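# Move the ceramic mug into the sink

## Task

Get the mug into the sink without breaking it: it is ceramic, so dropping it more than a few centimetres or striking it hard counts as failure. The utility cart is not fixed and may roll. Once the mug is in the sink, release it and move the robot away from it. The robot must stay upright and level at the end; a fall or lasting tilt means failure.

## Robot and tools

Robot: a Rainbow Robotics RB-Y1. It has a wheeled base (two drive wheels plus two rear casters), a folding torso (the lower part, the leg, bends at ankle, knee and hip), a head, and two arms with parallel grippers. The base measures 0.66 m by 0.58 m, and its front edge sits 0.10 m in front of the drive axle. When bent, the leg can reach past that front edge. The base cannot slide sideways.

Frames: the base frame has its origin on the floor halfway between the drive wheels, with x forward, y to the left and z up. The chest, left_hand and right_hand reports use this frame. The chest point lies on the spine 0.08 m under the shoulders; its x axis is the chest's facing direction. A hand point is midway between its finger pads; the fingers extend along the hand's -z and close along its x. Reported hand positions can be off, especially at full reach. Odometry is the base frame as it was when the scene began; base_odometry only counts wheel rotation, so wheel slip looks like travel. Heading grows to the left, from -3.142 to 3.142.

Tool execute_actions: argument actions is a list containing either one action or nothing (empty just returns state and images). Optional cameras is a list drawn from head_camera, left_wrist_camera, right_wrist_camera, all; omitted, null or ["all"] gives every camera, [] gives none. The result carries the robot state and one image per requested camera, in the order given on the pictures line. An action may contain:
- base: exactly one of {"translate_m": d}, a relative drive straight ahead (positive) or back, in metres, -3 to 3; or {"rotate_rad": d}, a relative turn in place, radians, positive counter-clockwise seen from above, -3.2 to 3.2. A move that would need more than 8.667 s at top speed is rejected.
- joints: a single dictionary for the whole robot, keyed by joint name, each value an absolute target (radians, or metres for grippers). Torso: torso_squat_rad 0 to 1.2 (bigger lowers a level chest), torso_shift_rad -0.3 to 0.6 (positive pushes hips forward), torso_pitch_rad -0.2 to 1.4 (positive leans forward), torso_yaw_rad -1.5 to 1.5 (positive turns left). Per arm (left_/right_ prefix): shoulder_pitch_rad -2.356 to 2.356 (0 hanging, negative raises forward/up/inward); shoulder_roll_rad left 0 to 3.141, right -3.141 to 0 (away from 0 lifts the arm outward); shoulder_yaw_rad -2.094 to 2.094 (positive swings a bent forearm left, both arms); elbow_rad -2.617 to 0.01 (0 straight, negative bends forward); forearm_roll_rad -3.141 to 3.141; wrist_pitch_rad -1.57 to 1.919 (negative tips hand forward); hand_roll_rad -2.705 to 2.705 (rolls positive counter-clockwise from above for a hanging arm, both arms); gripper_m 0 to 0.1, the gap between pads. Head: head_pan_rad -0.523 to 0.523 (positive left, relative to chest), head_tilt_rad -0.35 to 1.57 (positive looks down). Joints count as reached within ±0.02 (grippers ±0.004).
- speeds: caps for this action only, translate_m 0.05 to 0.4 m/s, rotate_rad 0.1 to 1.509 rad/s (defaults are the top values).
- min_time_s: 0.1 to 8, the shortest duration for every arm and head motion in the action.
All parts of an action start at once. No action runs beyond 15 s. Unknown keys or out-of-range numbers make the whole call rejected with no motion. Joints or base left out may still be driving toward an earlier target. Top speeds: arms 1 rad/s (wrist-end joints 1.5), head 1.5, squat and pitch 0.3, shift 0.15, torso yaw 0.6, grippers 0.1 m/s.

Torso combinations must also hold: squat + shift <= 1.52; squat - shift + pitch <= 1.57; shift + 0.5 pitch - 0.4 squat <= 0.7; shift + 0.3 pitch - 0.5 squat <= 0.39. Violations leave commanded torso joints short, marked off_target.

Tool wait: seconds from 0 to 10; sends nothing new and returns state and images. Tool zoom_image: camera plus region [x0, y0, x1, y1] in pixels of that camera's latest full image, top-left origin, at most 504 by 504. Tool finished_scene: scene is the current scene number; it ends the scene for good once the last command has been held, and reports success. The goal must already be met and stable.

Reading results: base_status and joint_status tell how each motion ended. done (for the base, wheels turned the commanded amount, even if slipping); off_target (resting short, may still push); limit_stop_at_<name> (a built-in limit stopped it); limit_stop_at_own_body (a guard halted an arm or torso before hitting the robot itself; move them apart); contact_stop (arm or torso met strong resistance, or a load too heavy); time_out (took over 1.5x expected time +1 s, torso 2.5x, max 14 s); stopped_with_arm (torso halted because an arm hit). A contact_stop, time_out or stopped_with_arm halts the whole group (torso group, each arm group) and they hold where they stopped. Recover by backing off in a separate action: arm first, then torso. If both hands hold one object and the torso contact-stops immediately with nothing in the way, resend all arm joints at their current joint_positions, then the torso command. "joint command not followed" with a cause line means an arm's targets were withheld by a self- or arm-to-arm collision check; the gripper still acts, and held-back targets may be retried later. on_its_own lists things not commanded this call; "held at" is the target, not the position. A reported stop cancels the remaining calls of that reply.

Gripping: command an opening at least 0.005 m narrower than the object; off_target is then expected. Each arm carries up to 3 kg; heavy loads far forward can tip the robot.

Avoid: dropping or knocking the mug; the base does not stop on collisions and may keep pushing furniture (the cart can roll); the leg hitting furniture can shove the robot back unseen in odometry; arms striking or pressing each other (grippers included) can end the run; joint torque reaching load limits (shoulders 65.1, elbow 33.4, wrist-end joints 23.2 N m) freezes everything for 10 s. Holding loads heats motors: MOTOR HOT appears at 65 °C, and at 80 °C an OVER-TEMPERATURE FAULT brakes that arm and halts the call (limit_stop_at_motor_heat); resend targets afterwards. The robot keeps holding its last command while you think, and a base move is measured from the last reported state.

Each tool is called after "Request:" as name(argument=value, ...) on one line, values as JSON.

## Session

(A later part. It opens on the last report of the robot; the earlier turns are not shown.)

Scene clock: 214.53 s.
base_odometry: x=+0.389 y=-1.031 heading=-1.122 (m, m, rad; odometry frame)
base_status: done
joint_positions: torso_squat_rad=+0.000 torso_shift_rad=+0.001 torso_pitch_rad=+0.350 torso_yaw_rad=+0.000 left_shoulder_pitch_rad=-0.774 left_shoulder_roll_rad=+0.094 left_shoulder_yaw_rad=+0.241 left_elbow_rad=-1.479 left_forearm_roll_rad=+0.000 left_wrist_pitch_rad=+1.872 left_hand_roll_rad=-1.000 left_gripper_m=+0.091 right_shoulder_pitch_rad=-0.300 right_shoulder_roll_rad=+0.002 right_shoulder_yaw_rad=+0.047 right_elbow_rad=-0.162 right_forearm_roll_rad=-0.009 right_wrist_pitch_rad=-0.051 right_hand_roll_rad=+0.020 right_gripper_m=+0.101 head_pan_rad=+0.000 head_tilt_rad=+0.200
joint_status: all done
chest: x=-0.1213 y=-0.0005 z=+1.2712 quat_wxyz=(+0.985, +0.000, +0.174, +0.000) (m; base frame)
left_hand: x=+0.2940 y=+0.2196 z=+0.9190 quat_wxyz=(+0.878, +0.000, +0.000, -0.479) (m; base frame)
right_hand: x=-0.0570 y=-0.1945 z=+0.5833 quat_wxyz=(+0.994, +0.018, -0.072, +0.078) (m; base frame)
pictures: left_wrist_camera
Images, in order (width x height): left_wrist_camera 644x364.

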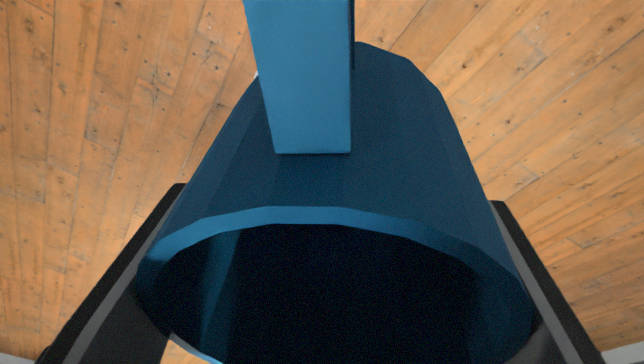

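Request:
execute_actions(actions=[{"base":{"rotate_rad":3.054},"joints":{"head_tilt_rad":0.0}}], cameras=["head_camera"])

Request:
execute_actions(actions=[{"base":{"translate_m":2.7},"joints":{"head_tilt_rad":0.2}}], cameras=["head_camera","left_wrist_camera"])

Scene clock: 231.17 s.
base_odometry: x=+0.389 y=-1.031 heading=+1.932 (m, m, rad; odometry frame)
base_status: done
joint_positions: torso_squat_rad=+0.000 torso_shift_rad=+0.001 torso_pitch_rad=+0.350 torso_yaw_rad=+0.000 left_shoulder_pitch_rad=-0.774 left_shoulder_roll_rad=+0.094 left_shoulder_yaw_rad=+0.241 left_elbow_rad=-1.479 left_forearm_roll_rad=+0.000 left_wrist_pitch_rad=+1.872 left_hand_roll_rad=-1.000 left_gripper_m=+0.091 right_shoulder_pitch_rad=-0.300 right_shoulder_roll_rad=+0.002 right_shoulder_yaw_rad=+0.047 right_elbow_rad=-0.162 right_forearm_roll_rad=-0.009 right_wrist_pitch_rad=-0.051 right_hand_roll_rad=+0.020 right_gripper_m=+0.101 head_pan_rad=+0.000 head_tilt_rad=+0.000
joint_status: all done
chest: x=-0.1213 y=-0.0004 z=+1.2712 quat_wxyz=(+0.985, +0.000, +0.174, +0.000) (m; base frame)
left_hand: x=+0.2940 y=+0.2196 z=+0.9190 quat_wxyz=(+0.878, +0.000, +0.000, -0.479) (m; base frame)
right_hand: x=-0.0570 y=-0.1945 z=+0.5833 quat_wxyz=(+0.994, +0.018, -0.072, +0.078) (m; base frame)
pictures: head_camera
Images, in order (width x height): head_camera 896x504.

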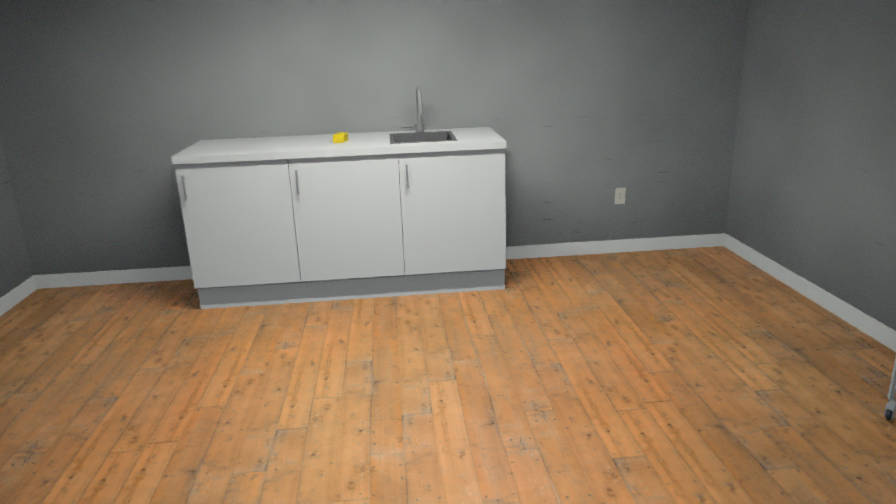

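Scene clock: 239.47 s.
base_odometry: x=-0.566 y=+1.495 heading=+1.932 (m, m, rad; odometry frame)
base_status: done
joint_positions: torso_squat_rad=+0.000 torso_shift_rad=+0.001 torso_pitch_rad=+0.350 torso_yaw_rad=+0.000 left_shoulder_pitch_rad=-0.774 left_shoulder_roll_rad=+0.094 left_shoulder_yaw_rad=+0.241 left_elbow_rad=-1.479 left_forearm_roll_rad=+0.000 left_wrist_pitch_rad=+1.872 left_hand_roll_rad=-1.000 left_gripper_m=+0.091 right_shoulder_pitch_rad=-0.300 right_shoulder_roll_rad=+0.002 right_shoulder_yaw_rad=+0.047 right_elbow_rad=-0.162 right_forearm_roll_rad=-0.009 right_wrist_pitch_rad=-0.051 right_hand_roll_rad=+0.020 right_gripper_m=+0.101 head_pan_rad=+0.000 head_tilt_rad=+0.200
joint_status: all done
chest: x=-0.1213 y=-0.0004 z=+1.2712 quat_wxyz=(+0.985, +0.000, +0.174, +0.000) (m; base frame)
left_hand: x=+0.2941 y=+0.2196 z=+0.9190 quat_wxyz=(+0.878, +0.000, +0.000, -0.479) (m; base frame)
right_hand: x=-0.0568 y=-0.1945 z=+0.5833 quat_wxyz=(+0.994, +0.018, -0.072, +0.078) (m; base frame)
pictures: head_camera, left_wrist_camera
Images, in order (width x height): head_camera 896x504, left_wrist_camera 644x364.

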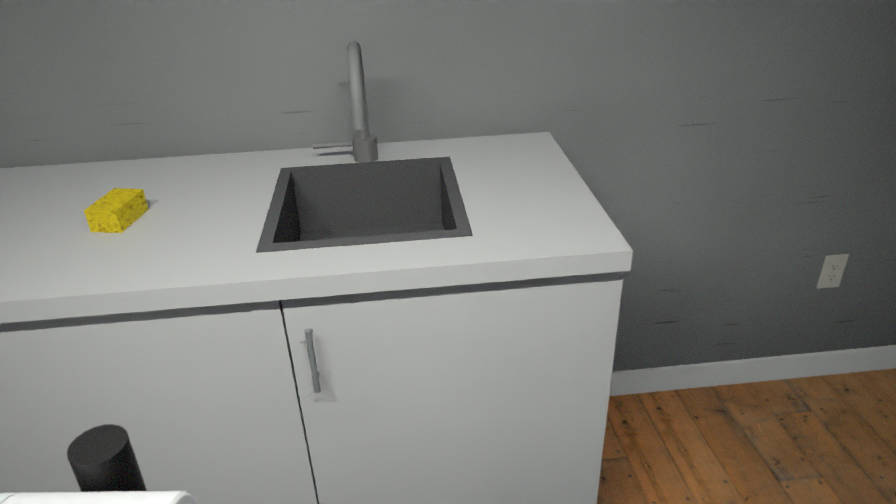

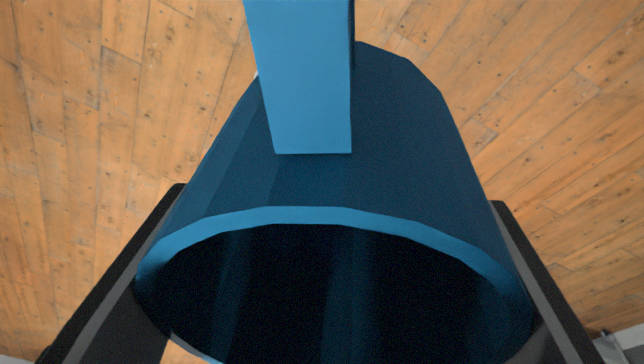

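Request:
execute_actions(actions=[{"base":{"translate_m":0.45},"speeds":{"translate_m":0.3},"joints":{"left_shoulder_pitch_rad":-1.4026,"left_shoulder_roll_rad":0.2883,"left_shoulder_yaw_rad":0.344,"left_elbow_rad":-0.82,"left_wrist_pitch_rad":1.862,"left_hand_roll_rad":-2.69,"head_tilt_rad":0.3,"head_pan_rad":0.0},"min_time_s":1.5}], cameras=["head_camera","left_wrist_camera"])

Scene clock: 278.00 s.
base_odometry: x=-0.726 y=+1.916 heading=+1.933 (m, m, rad; odometry frame)
base_status: done
joint_positions: torso_squat_rad=+0.000 torso_shift_rad=+0.001 torso_pitch_rad=+0.350 torso_yaw_rad=+0.000 left_shoulder_pitch_rad=-1.402 left_shoulder_roll_rad=+0.288 left_shoulder_yaw_rad=+0.344 left_elbow_rad=-0.820 left_forearm_roll_rad=+0.000 left_wrist_pitch_rad=+1.862 left_hand_roll_rad=-2.690 left_gripper_m=+0.091 right_shoulder_pitch_rad=-0.300 right_shoulder_roll_rad=+0.002 right_shoulder_yaw_rad=+0.047 right_elbow_rad=-0.162 right_forearm_roll_rad=-0.009 right_wrist_pitch_rad=-0.051 right_hand_roll_rad=+0.020 right_gripper_m=+0.101 head_pan_rad=+0.000 head_tilt_rad=+0.300
joint_status: all done
chest: x=-0.1213 y=-0.0004 z=+1.2712 quat_wxyz=(+0.985, +0.000, +0.174, +0.000) (m; base frame)
left_hand: x=+0.4141 y=+0.2197 z=+1.0470 quat_wxyz=(+0.224, +0.000, +0.000, -0.975) (m; base frame)
right_hand: x=-0.0569 y=-0.1945 z=+0.5833 quat_wxyz=(+0.994, +0.018, -0.072, +0.078) (m; base frame)
pictures: head_camera, left_wrist_camera
Images, in order (width x height): head_camera 896x504, left_wrist_camera 644x364.

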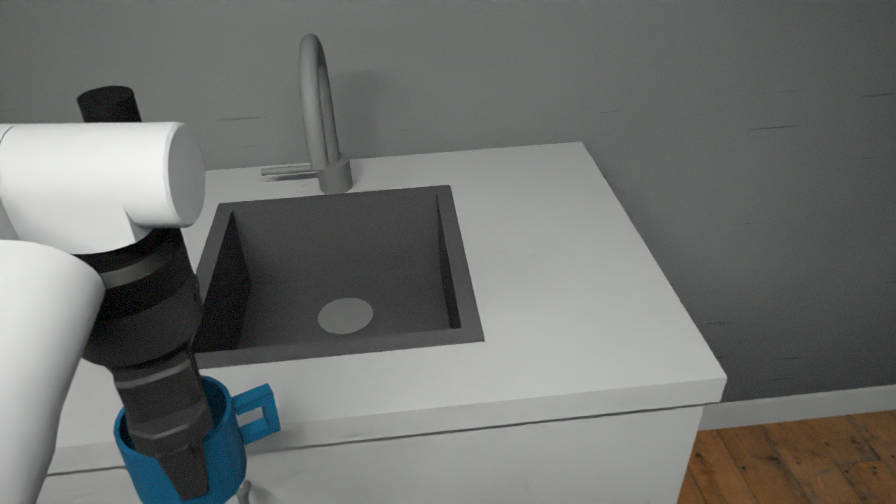

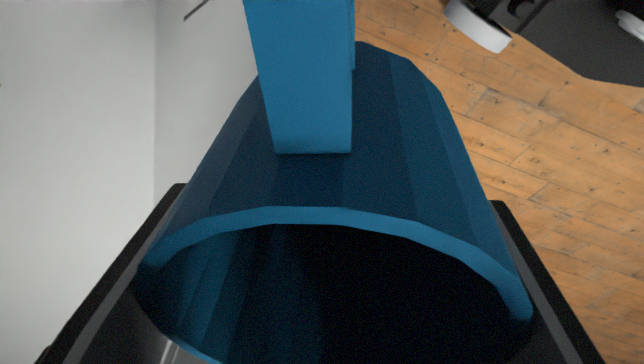

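Request:
zoom_image(camera="head_camera", region=[220, 20, 420, 220])

Region (220, 20, 420, 220) of head_camera's 896x504 image, scaled by 2.520, with more detail than that image has.

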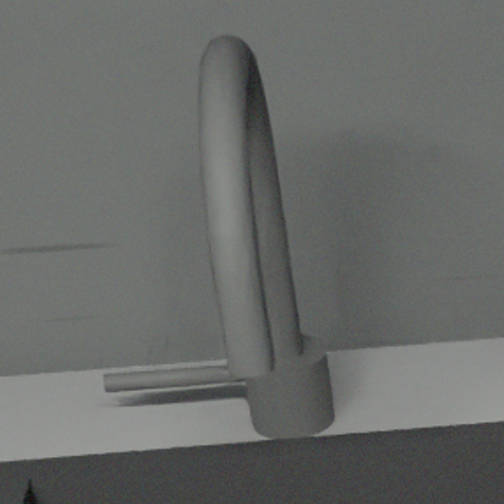

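Request:
execute_actions(actions=[{"base":{"translate_m":0.32},"speeds":{"translate_m":0.25},"joints":{"head_tilt_rad":0.6,"head_pan_rad":0.1}}], cameras=["head_camera","left_wrist_camera"])

Scene clock: 294.50 s.
base_odometry: x=-0.839 y=+2.215 heading=+1.933 (m, m, rad; odometry frame)
base_status: done
joint_positions: torso_squat_rad=+0.000 torso_shift_rad=+0.001 torso_pitch_rad=+0.350 torso_yaw_rad=+0.000 left_shoulder_pitch_rad=-1.402 left_shoulder_roll_rad=+0.288 left_shoulder_yaw_rad=+0.344 left_elbow_rad=-0.820 left_forearm_roll_rad=+0.000 left_wrist_pitch_rad=+1.862 left_hand_roll_rad=-2.690 left_gripper_m=+0.091 right_shoulder_pitch_rad=-0.300 right_shoulder_roll_rad=+0.002 right_shoulder_yaw_rad=+0.047 right_elbow_rad=-0.162 right_forearm_roll_rad=-0.009 right_wrist_pitch_rad=-0.051 right_hand_roll_rad=+0.020 right_gripper_m=+0.101 head_pan_rad=+0.100 head_tilt_rad=+0.600
joint_status: all done
chest: x=-0.1212 y=-0.0004 z=+1.2712 quat_wxyz=(+0.985, +0.000, +0.174, +0.000) (m; base frame)
left_hand: x=+0.4141 y=+0.2197 z=+1.0469 quat_wxyz=(+0.224, +0.000, +0.000, -0.975) (m; base frame)
right_hand: x=-0.0569 y=-0.1945 z=+0.5833 quat_wxyz=(+0.994, +0.018, -0.072, +0.078) (m; base frame)
pictures: head_camera, left_wrist_camera
Images, in order (width x height): head_camera 896x504, left_wrist_camera 644x364.

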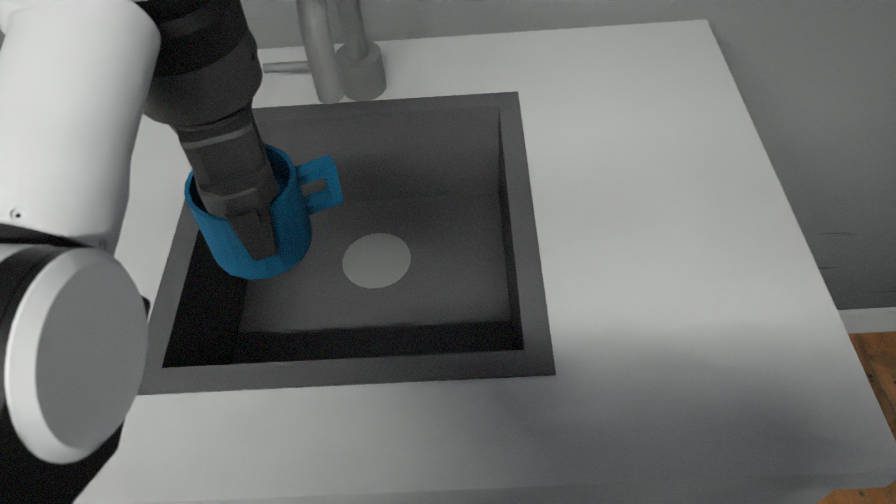

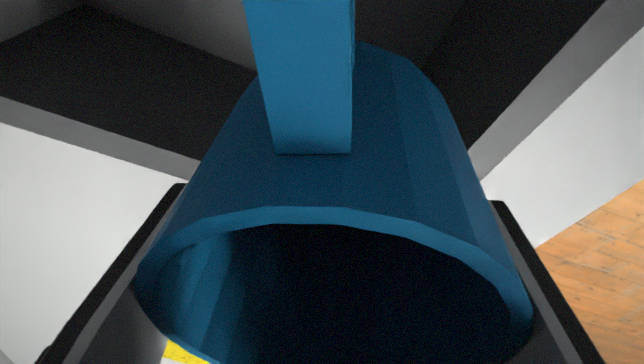

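Request:
execute_actions(actions=[{"base":{"translate_m":0.025},"joints":{"torso_squat_rad":0.54,"right_shoulder_roll_rad":-0.3,"head_tilt_rad":0.7}}], cameras=["head_camera","left_wrist_camera"])

Scene clock: 305.17 s.
base_odometry: x=-0.848 y=+2.238 heading=+1.933 (m, m, rad; odometry frame)
base_status: done
joint_positions: torso_squat_rad=+0.540 torso_shift_rad=+0.001 torso_pitch_rad=+0.350 torso_yaw_rad=+0.000 left_shoulder_pitch_rad=-1.402 left_shoulder_roll_rad=+0.288 left_shoulder_yaw_rad=+0.344 left_elbow_rad=-0.820 left_forearm_roll_rad=+0.000 left_wrist_pitch_rad=+1.862 left_hand_roll_rad=-2.690 left_gripper_m=+0.091 right_shoulder_pitch_rad=-0.300 right_shoulder_roll_rad=-0.300 right_shoulder_yaw_rad=+0.047 right_elbow_rad=-0.162 right_forearm_roll_rad=-0.009 right_wrist_pitch_rad=-0.051 right_hand_roll_rad=+0.020 right_gripper_m=+0.101 head_pan_rad=+0.100 head_tilt_rad=+0.700
joint_status: all done
chest: x=-0.1215 y=-0.0004 z=+1.1716 quat_wxyz=(+0.985, +0.000, +0.174, +0.000) (m; base frame)
left_hand: x=+0.4140 y=+0.2198 z=+0.9475 quat_wxyz=(+0.224, +0.000, +0.000, -0.975) (m; base frame)
right_hand: x=-0.0320 y=-0.4201 z=+0.5115 quat_wxyz=(+0.984, -0.131, -0.075, +0.098) (m; base frame)
pictures: head_camera, left_wrist_camera
Images, in order (width x height): head_camera 896x504, left_wrist_camera 644x364.

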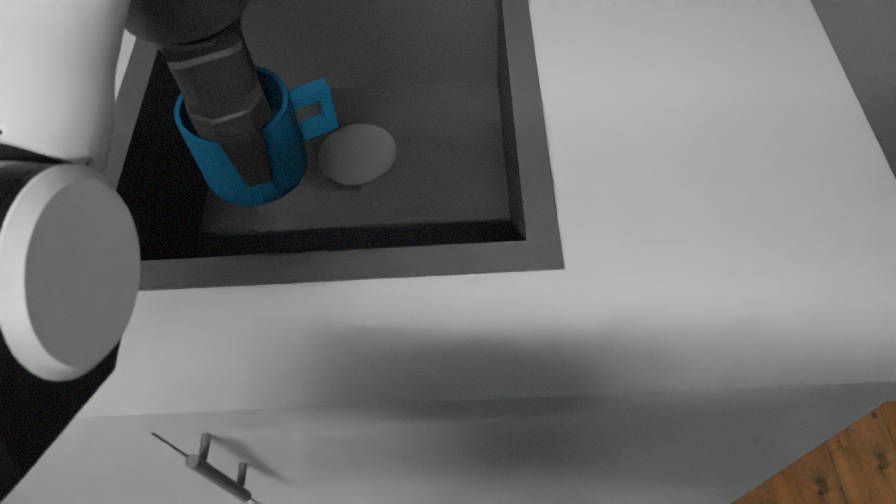

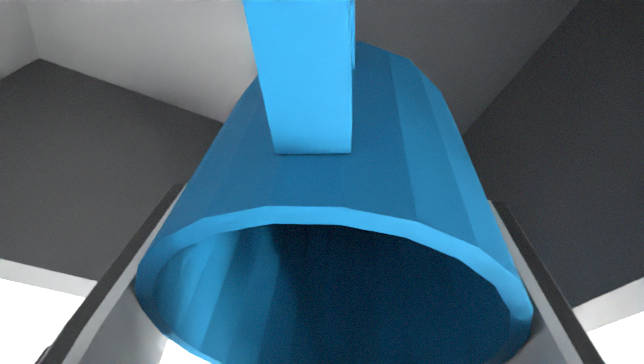

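Request:
execute_actions(actions=[{"joints":{"torso_squat_rad":0.71,"head_tilt_rad":0.45}}], cameras=["head_camera","left_wrist_camera"])

Scene clock: 311.63 s.
base_odometry: x=-0.848 y=+2.238 heading=+1.933 (m, m, rad; odometry frame)
base_status: not commanded
joint_positions: torso_squat_rad=+0.710 torso_shift_rad=+0.001 torso_pitch_rad=+0.350 torso_yaw_rad=+0.000 left_shoulder_pitch_rad=-1.402 left_shoulder_roll_rad=+0.288 left_shoulder_yaw_rad=+0.344 left_elbow_rad=-0.820 left_forearm_roll_rad=+0.000 left_wrist_pitch_rad=+1.862 left_hand_roll_rad=-2.690 left_gripper_m=+0.091 right_shoulder_pitch_rad=-0.300 right_shoulder_roll_rad=-0.300 right_shoulder_yaw_rad=+0.047 right_elbow_rad=-0.162 right_forearm_roll_rad=-0.009 right_wrist_pitch_rad=-0.051 right_hand_roll_rad=+0.020 right_gripper_m=+0.101 head_pan_rad=+0.100 head_tilt_rad=+0.450
joint_status: all done
chest: x=-0.1215 y=-0.0003 z=+1.1020 quat_wxyz=(+0.985, +0.000, +0.174, +0.000) (m; base frame)
left_hand: x=+0.4139 y=+0.2198 z=+0.8779 quat_wxyz=(+0.224, +0.000, +0.000, -0.975) (m; base frame)
right_hand: x=-0.0321 y=-0.4200 z=+0.4420 quat_wxyz=(+0.984, -0.131, -0.075, +0.098) (m; base frame)
pictures: head_camera, left_wrist_camera
Images, in order (width x height): head_camera 896x504, left_wrist_camera 644x364.

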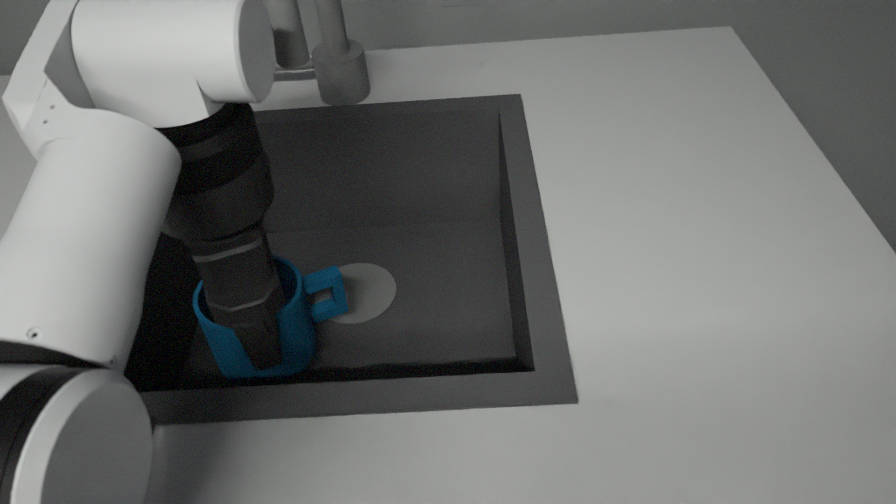

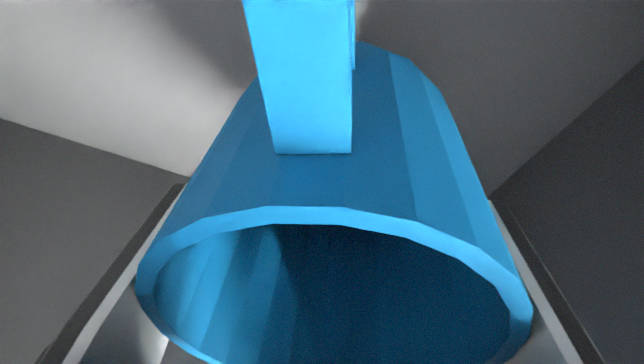

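Request:
execute_actions(actions=[{"joints":{"torso_squat_rad":0.77}}], cameras=["head_camera","left_wrist_camera"])

Request:
execute_actions(actions=[{"joints":{"torso_squat_rad":0.795}}], cameras=["head_camera","left_wrist_camera"])

Scene clock: 318.80 s.
base_odometry: x=-0.848 y=+2.238 heading=+1.933 (m, m, rad; odometry frame)
base_status: not commanded
joint_positions: torso_squat_rad=+0.770 torso_shift_rad=+0.001 torso_pitch_rad=+0.350 torso_yaw_rad=+0.000 left_shoulder_pitch_rad=-1.402 left_shoulder_roll_rad=+0.288 left_shoulder_yaw_rad=+0.344 left_elbow_rad=-0.820 left_forearm_roll_rad=+0.000 left_wrist_pitch_rad=+1.862 left_hand_roll_rad=-2.690 left_gripper_m=+0.091 right_shoulder_pitch_rad=-0.300 right_shoulder_roll_rad=-0.300 right_shoulder_yaw_rad=+0.047 right_elbow_rad=-0.162 right_forearm_roll_rad=-0.009 right_wrist_pitch_rad=-0.051 right_hand_roll_rad=+0.020 right_gripper_m=+0.101 head_pan_rad=+0.100 head_tilt_rad=+0.450
joint_status: all done
chest: x=-0.1215 y=-0.0003 z=+1.0737 quat_wxyz=(+0.985, +0.000, +0.174, +0.000) (m; base frame)
left_hand: x=+0.4139 y=+0.2198 z=+0.8496 quat_wxyz=(+0.224, +0.000, +0.000, -0.975) (m; base frame)
right_hand: x=-0.0321 y=-0.4200 z=+0.4136 quat_wxyz=(+0.984, -0.131, -0.075, +0.098) (m; base frame)
pictures: head_camera, left_wrist_camera
Images, in order (width x height): head_camera 896x504, left_wrist_camera 644x364.

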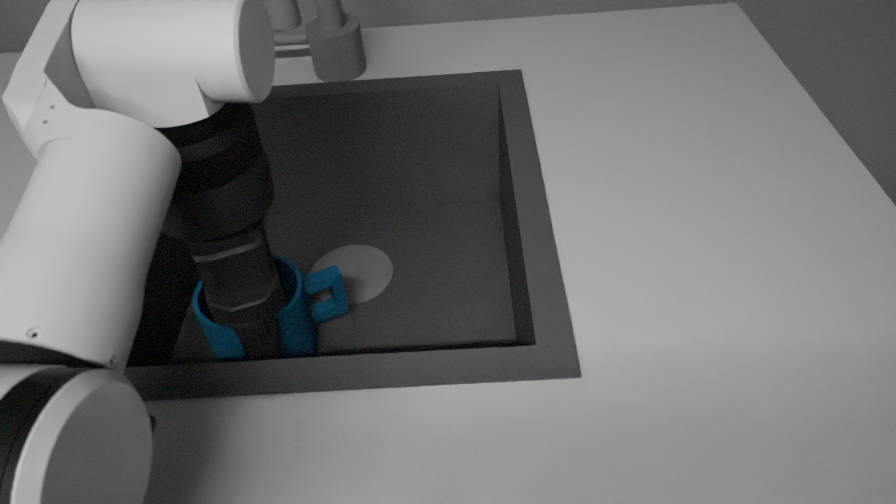

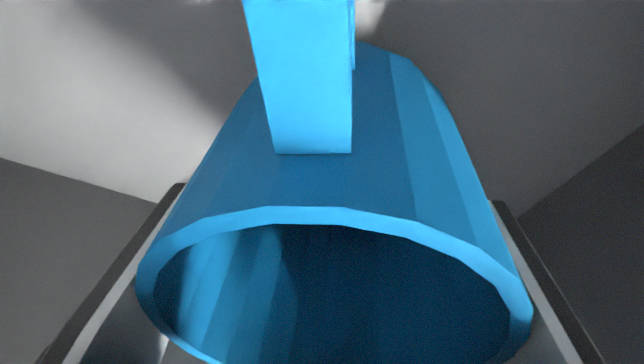

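Scene clock: 319.50 s.
base_odometry: x=-0.848 y=+2.238 heading=+1.933 (m, m, rad; odometry frame)
base_status: not commanded
joint_positions: torso_squat_rad=+0.795 torso_shift_rad=+0.001 torso_pitch_rad=+0.350 torso_yaw_rad=+0.000 left_shoulder_pitch_rad=-1.402 left_shoulder_roll_rad=+0.288 left_shoulder_yaw_rad=+0.344 left_elbow_rad=-0.820 left_forearm_roll_rad=+0.000 left_wrist_pitch_rad=+1.862 left_hand_roll_rad=-2.690 left_gripper_m=+0.091 right_shoulder_pitch_rad=-0.300 right_shoulder_roll_rad=-0.300 right_shoulder_yaw_rad=+0.047 right_elbow_rad=-0.162 right_forearm_roll_rad=-0.009 right_wrist_pitch_rad=-0.051 right_hand_roll_rad=+0.020 right_gripper_m=+0.101 head_pan_rad=+0.100 head_tilt_rad=+0.450
joint_status: all done
chest: x=-0.1216 y=-0.0003 z=+1.0614 quat_wxyz=(+0.985, +0.000, +0.174, +0.000) (m; base frame)
left_hand: x=+0.4139 y=+0.2198 z=+0.8373 quat_wxyz=(+0.224, +0.000, +0.000, -0.975) (m; base frame)
right_hand: x=-0.0321 y=-0.4200 z=+0.4013 quat_wxyz=(+0.984, -0.131, -0.075, +0.098) (m; base frame)
pictures: head_camera, left_wrist_camera
Images, in order (width x height): head_camera 896x504, left_wrist_camera 644x364.

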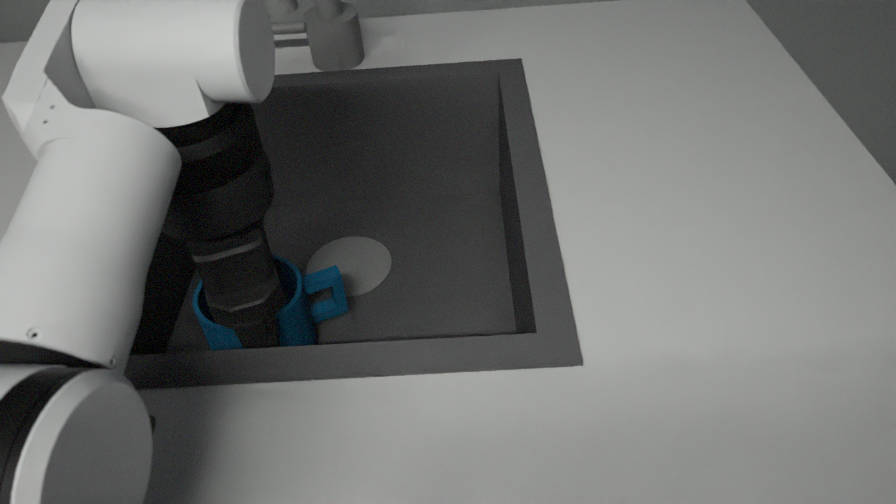

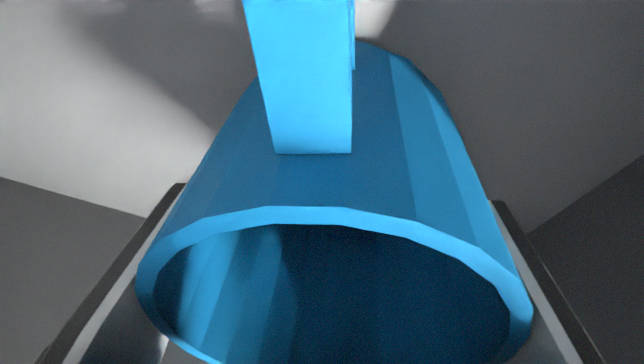

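No contact yet; continue in small steps.

Request:
execute_actions(actions=[{"joints":{"torso_squat_rad":0.817}}], cameras=["head_camera","left_wrist_camera"])

Scene clock: 322.97 s.
base_odometry: x=-0.848 y=+2.238 heading=+1.933 (m, m, rad; odometry frame)
base_status: not commanded
joint_positions: torso_squat_rad=+0.817 torso_shift_rad=+0.000 torso_pitch_rad=+0.348 torso_yaw_rad=+0.000 left_shoulder_pitch_rad=-1.407 left_shoulder_roll_rad=+0.290 left_shoulder_yaw_rad=+0.344 left_elbow_rad=-0.822 left_forearm_roll_rad=+0.000 left_wrist_pitch_rad=+1.863 left_hand_roll_rad=-2.690 left_gripper_m=+0.091 right_shoulder_pitch_rad=-0.300 right_shoulder_roll_rad=-0.300 right_shoulder_yaw_rad=+0.047 right_elbow_rad=-0.162 right_forearm_roll_rad=-0.009 right_wrist_pitch_rad=-0.051 right_hand_roll_rad=+0.020 right_gripper_m=+0.101 head_pan_rad=+0.100 head_tilt_rad=+0.450
joint_status: all done
chest: x=-0.1225 y=-0.0004 z=+1.0504 quat_wxyz=(+0.985, +0.000, +0.173, +0.000) (m; base frame)
left_hand: x=+0.4149 y=+0.2198 z=+0.8304 quat_wxyz=(+0.224, +0.004, +0.000, -0.975) (m; base frame)
right_hand: x=-0.0317 y=-0.4198 z=+0.3904 quat_wxyz=(+0.984, -0.131, -0.076, +0.098) (m; base frame)
pictures: head_camera, left_wrist_camera
Images, in order (width x height): head_camera 896x504, left_wrist_camera 644x364.

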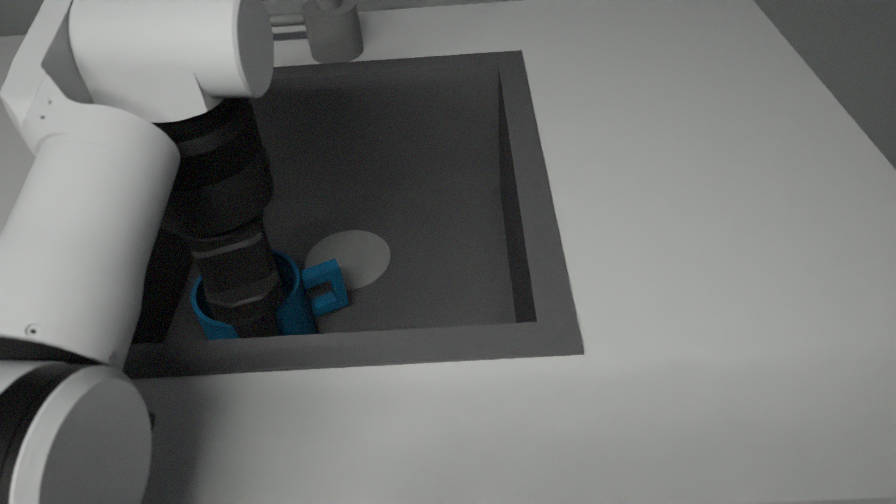

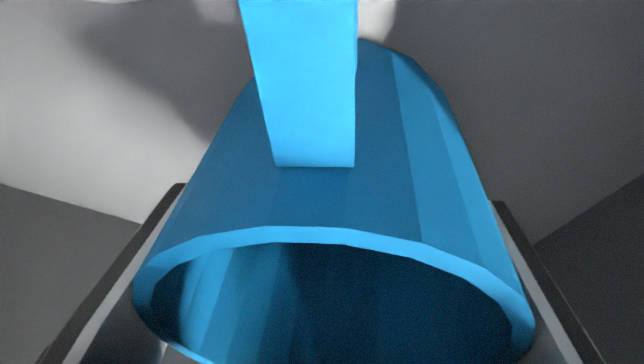

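The mug is down. Release, lift and back away.

Request:
execute_actions(actions=[{"joints":{"left_gripper_m":0.1}}], cameras=["left_wrist_camera"])

Request:
execute_actions(actions=[{"joints":{"torso_squat_rad":0.5}}], cameras=["head_camera","left_wrist_camera"])

Scene clock: 327.87 s.
base_odometry: x=-0.848 y=+2.238 heading=+1.933 (m, m, rad; odometry frame)
base_status: not commanded
joint_positions: torso_squat_rad=+0.817 torso_shift_rad=+0.001 torso_pitch_rad=+0.350 torso_yaw_rad=+0.000 left_shoulder_pitch_rad=-1.403 left_shoulder_roll_rad=+0.289 left_shoulder_yaw_rad=+0.344 left_elbow_rad=-0.820 left_forearm_roll_rad=+0.000 left_wrist_pitch_rad=+1.862 left_hand_roll_rad=-2.690 left_gripper_m=+0.100 right_shoulder_pitch_rad=-0.300 right_shoulder_roll_rad=-0.300 right_shoulder_yaw_rad=+0.047 right_elbow_rad=-0.162 right_forearm_roll_rad=-0.009 right_wrist_pitch_rad=-0.051 right_hand_roll_rad=+0.020 right_gripper_m=+0.101 head_pan_rad=+0.100 head_tilt_rad=+0.450
joint_status: all done
chest: x=-0.1217 y=-0.0004 z=+1.0503 quat_wxyz=(+0.985, +0.000, +0.174, +0.000) (m; base frame)
left_hand: x=+0.4142 y=+0.2200 z=+0.8270 quat_wxyz=(+0.224, +0.001, +0.000, -0.975) (m; base frame)
right_hand: x=-0.0321 y=-0.4199 z=+0.3901 quat_wxyz=(+0.984, -0.131, -0.075, +0.098) (m; base frame)
pictures: left_wrist_camera
Images, in order (width x height): left_wrist_camera 644x364.

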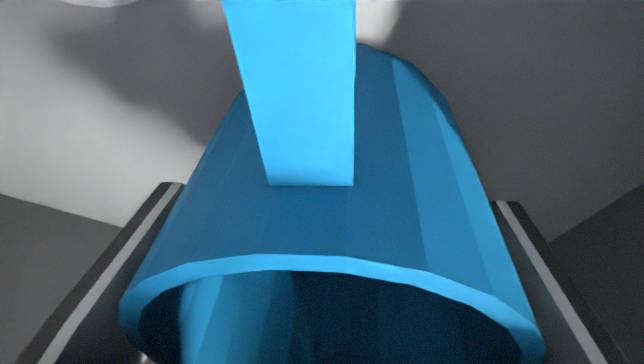

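Scene clock: 329.77 s.
base_odometry: x=-0.848 y=+2.238 heading=+1.933 (m, m, rad; odometry frame)
base_status: not commanded
joint_positions: torso_squat_rad=+0.500 torso_shift_rad=+0.001 torso_pitch_rad=+0.350 torso_yaw_rad=+0.000 left_shoulder_pitch_rad=-1.403 left_shoulder_roll_rad=+0.289 left_shoulder_yaw_rad=+0.344 left_elbow_rad=-0.820 left_forearm_roll_rad=+0.000 left_wrist_pitch_rad=+1.862 left_hand_roll_rad=-2.690 left_gripper_m=+0.100 right_shoulder_pitch_rad=-0.300 right_shoulder_roll_rad=-0.300 right_shoulder_yaw_rad=+0.047 right_elbow_rad=-0.162 right_forearm_roll_rad=-0.009 right_wrist_pitch_rad=-0.051 right_hand_roll_rad=+0.020 right_gripper_m=+0.101 head_pan_rad=+0.100 head_tilt_rad=+0.450
joint_status: all done
chest: x=-0.1214 y=-0.0005 z=+1.1855 quat_wxyz=(+0.985, +0.000, +0.174, +0.000) (m; base frame)
left_hand: x=+0.4143 y=+0.2199 z=+0.9618 quat_wxyz=(+0.224, +0.000, +0.000, -0.975) (m; base frame)
right_hand: x=-0.0320 y=-0.4200 z=+0.5253 quat_wxyz=(+0.984, -0.131, -0.075, +0.098) (m; base frame)
pictures: head_camera, left_wrist_camera
Images, in order (width x height): head_camera 896x504, left_wrist_camera 644x364.

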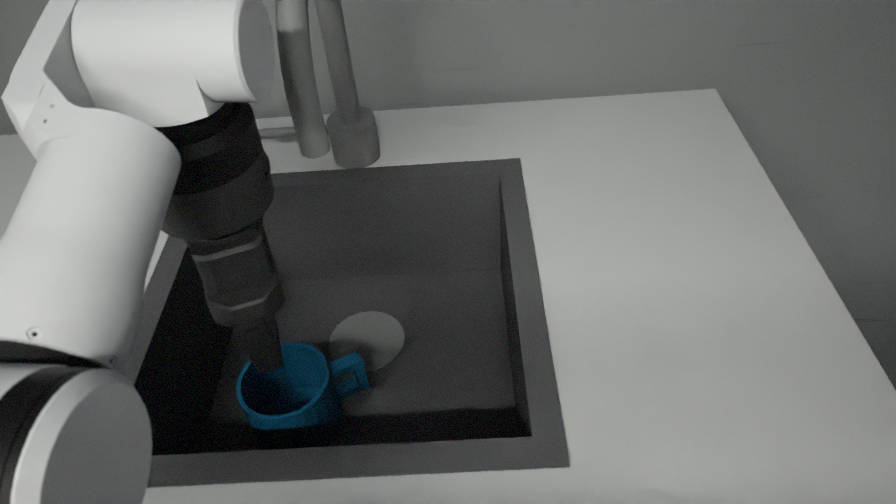

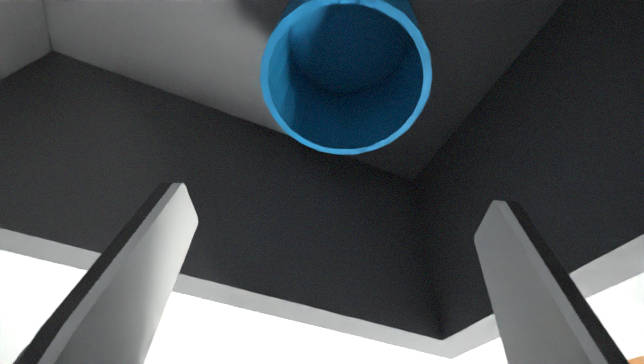

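Request:
execute_actions(actions=[{"base":{"translate_m":-0.5},"joints":{"torso_squat_rad":0.3,"torso_pitch_rad":0.1}}], cameras=["head_camera"])

Request:
finished_scene(scene=1)

Scene clock: 336.27 s.
base_odometry: x=-0.671 y=+1.771 heading=+1.934 (m, m, rad; odometry frame)
base_status: done
joint_positions: torso_squat_rad=+0.300 torso_shift_rad=+0.001 torso_pitch_rad=+0.100 torso_yaw_rad=+0.000 left_shoulder_pitch_rad=-1.403 left_shoulder_roll_rad=+0.289 left_shoulder_yaw_rad=+0.344 left_elbow_rad=-0.820 left_forearm_roll_rad=+0.000 left_wrist_pitch_rad=+1.862 left_hand_roll_rad=-2.690 left_gripper_m=+0.100 right_shoulder_pitch_rad=-0.300 right_shoulder_roll_rad=-0.300 right_shoulder_yaw_rad=+0.047 right_elbow_rad=-0.162 right_forearm_roll_rad=-0.009 right_wrist_pitch_rad=-0.051 right_hand_roll_rad=+0.020 right_gripper_m=+0.101 head_pan_rad=+0.100 head_tilt_rad=+0.450
joint_status: all done
chest: x=-0.1967 y=-0.0005 z=+1.2571 quat_wxyz=(+0.999, +0.000, +0.050, +0.000) (m; base frame)
left_hand: x=+0.3777 y=+0.2197 z=+1.1729 quat_wxyz=(+0.222, +0.122, -0.028, -0.967) (m; base frame)
right_hand: x=+0.0532 y=-0.4201 z=+0.6396 quat_wxyz=(+0.967, -0.142, -0.197, +0.081) (m; base frame)
pictures: head_camera
Images, in order (width x height): head_camera 896x504.

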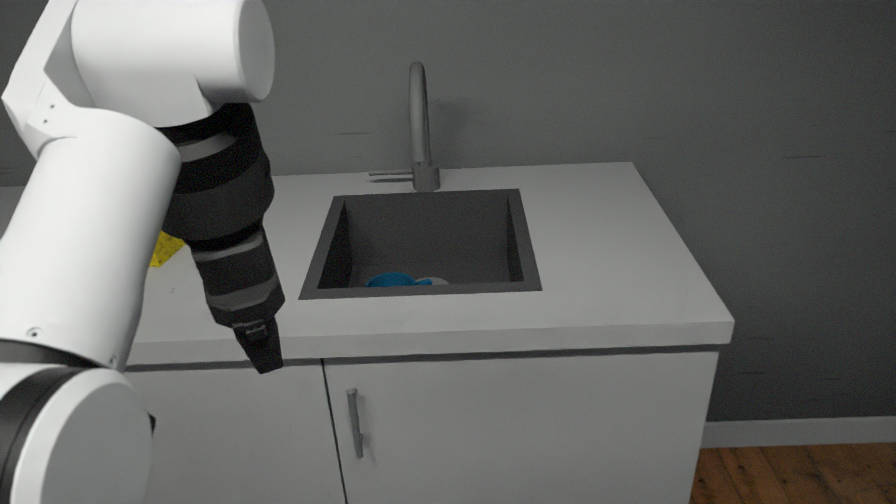

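The scene is finished: the task was done.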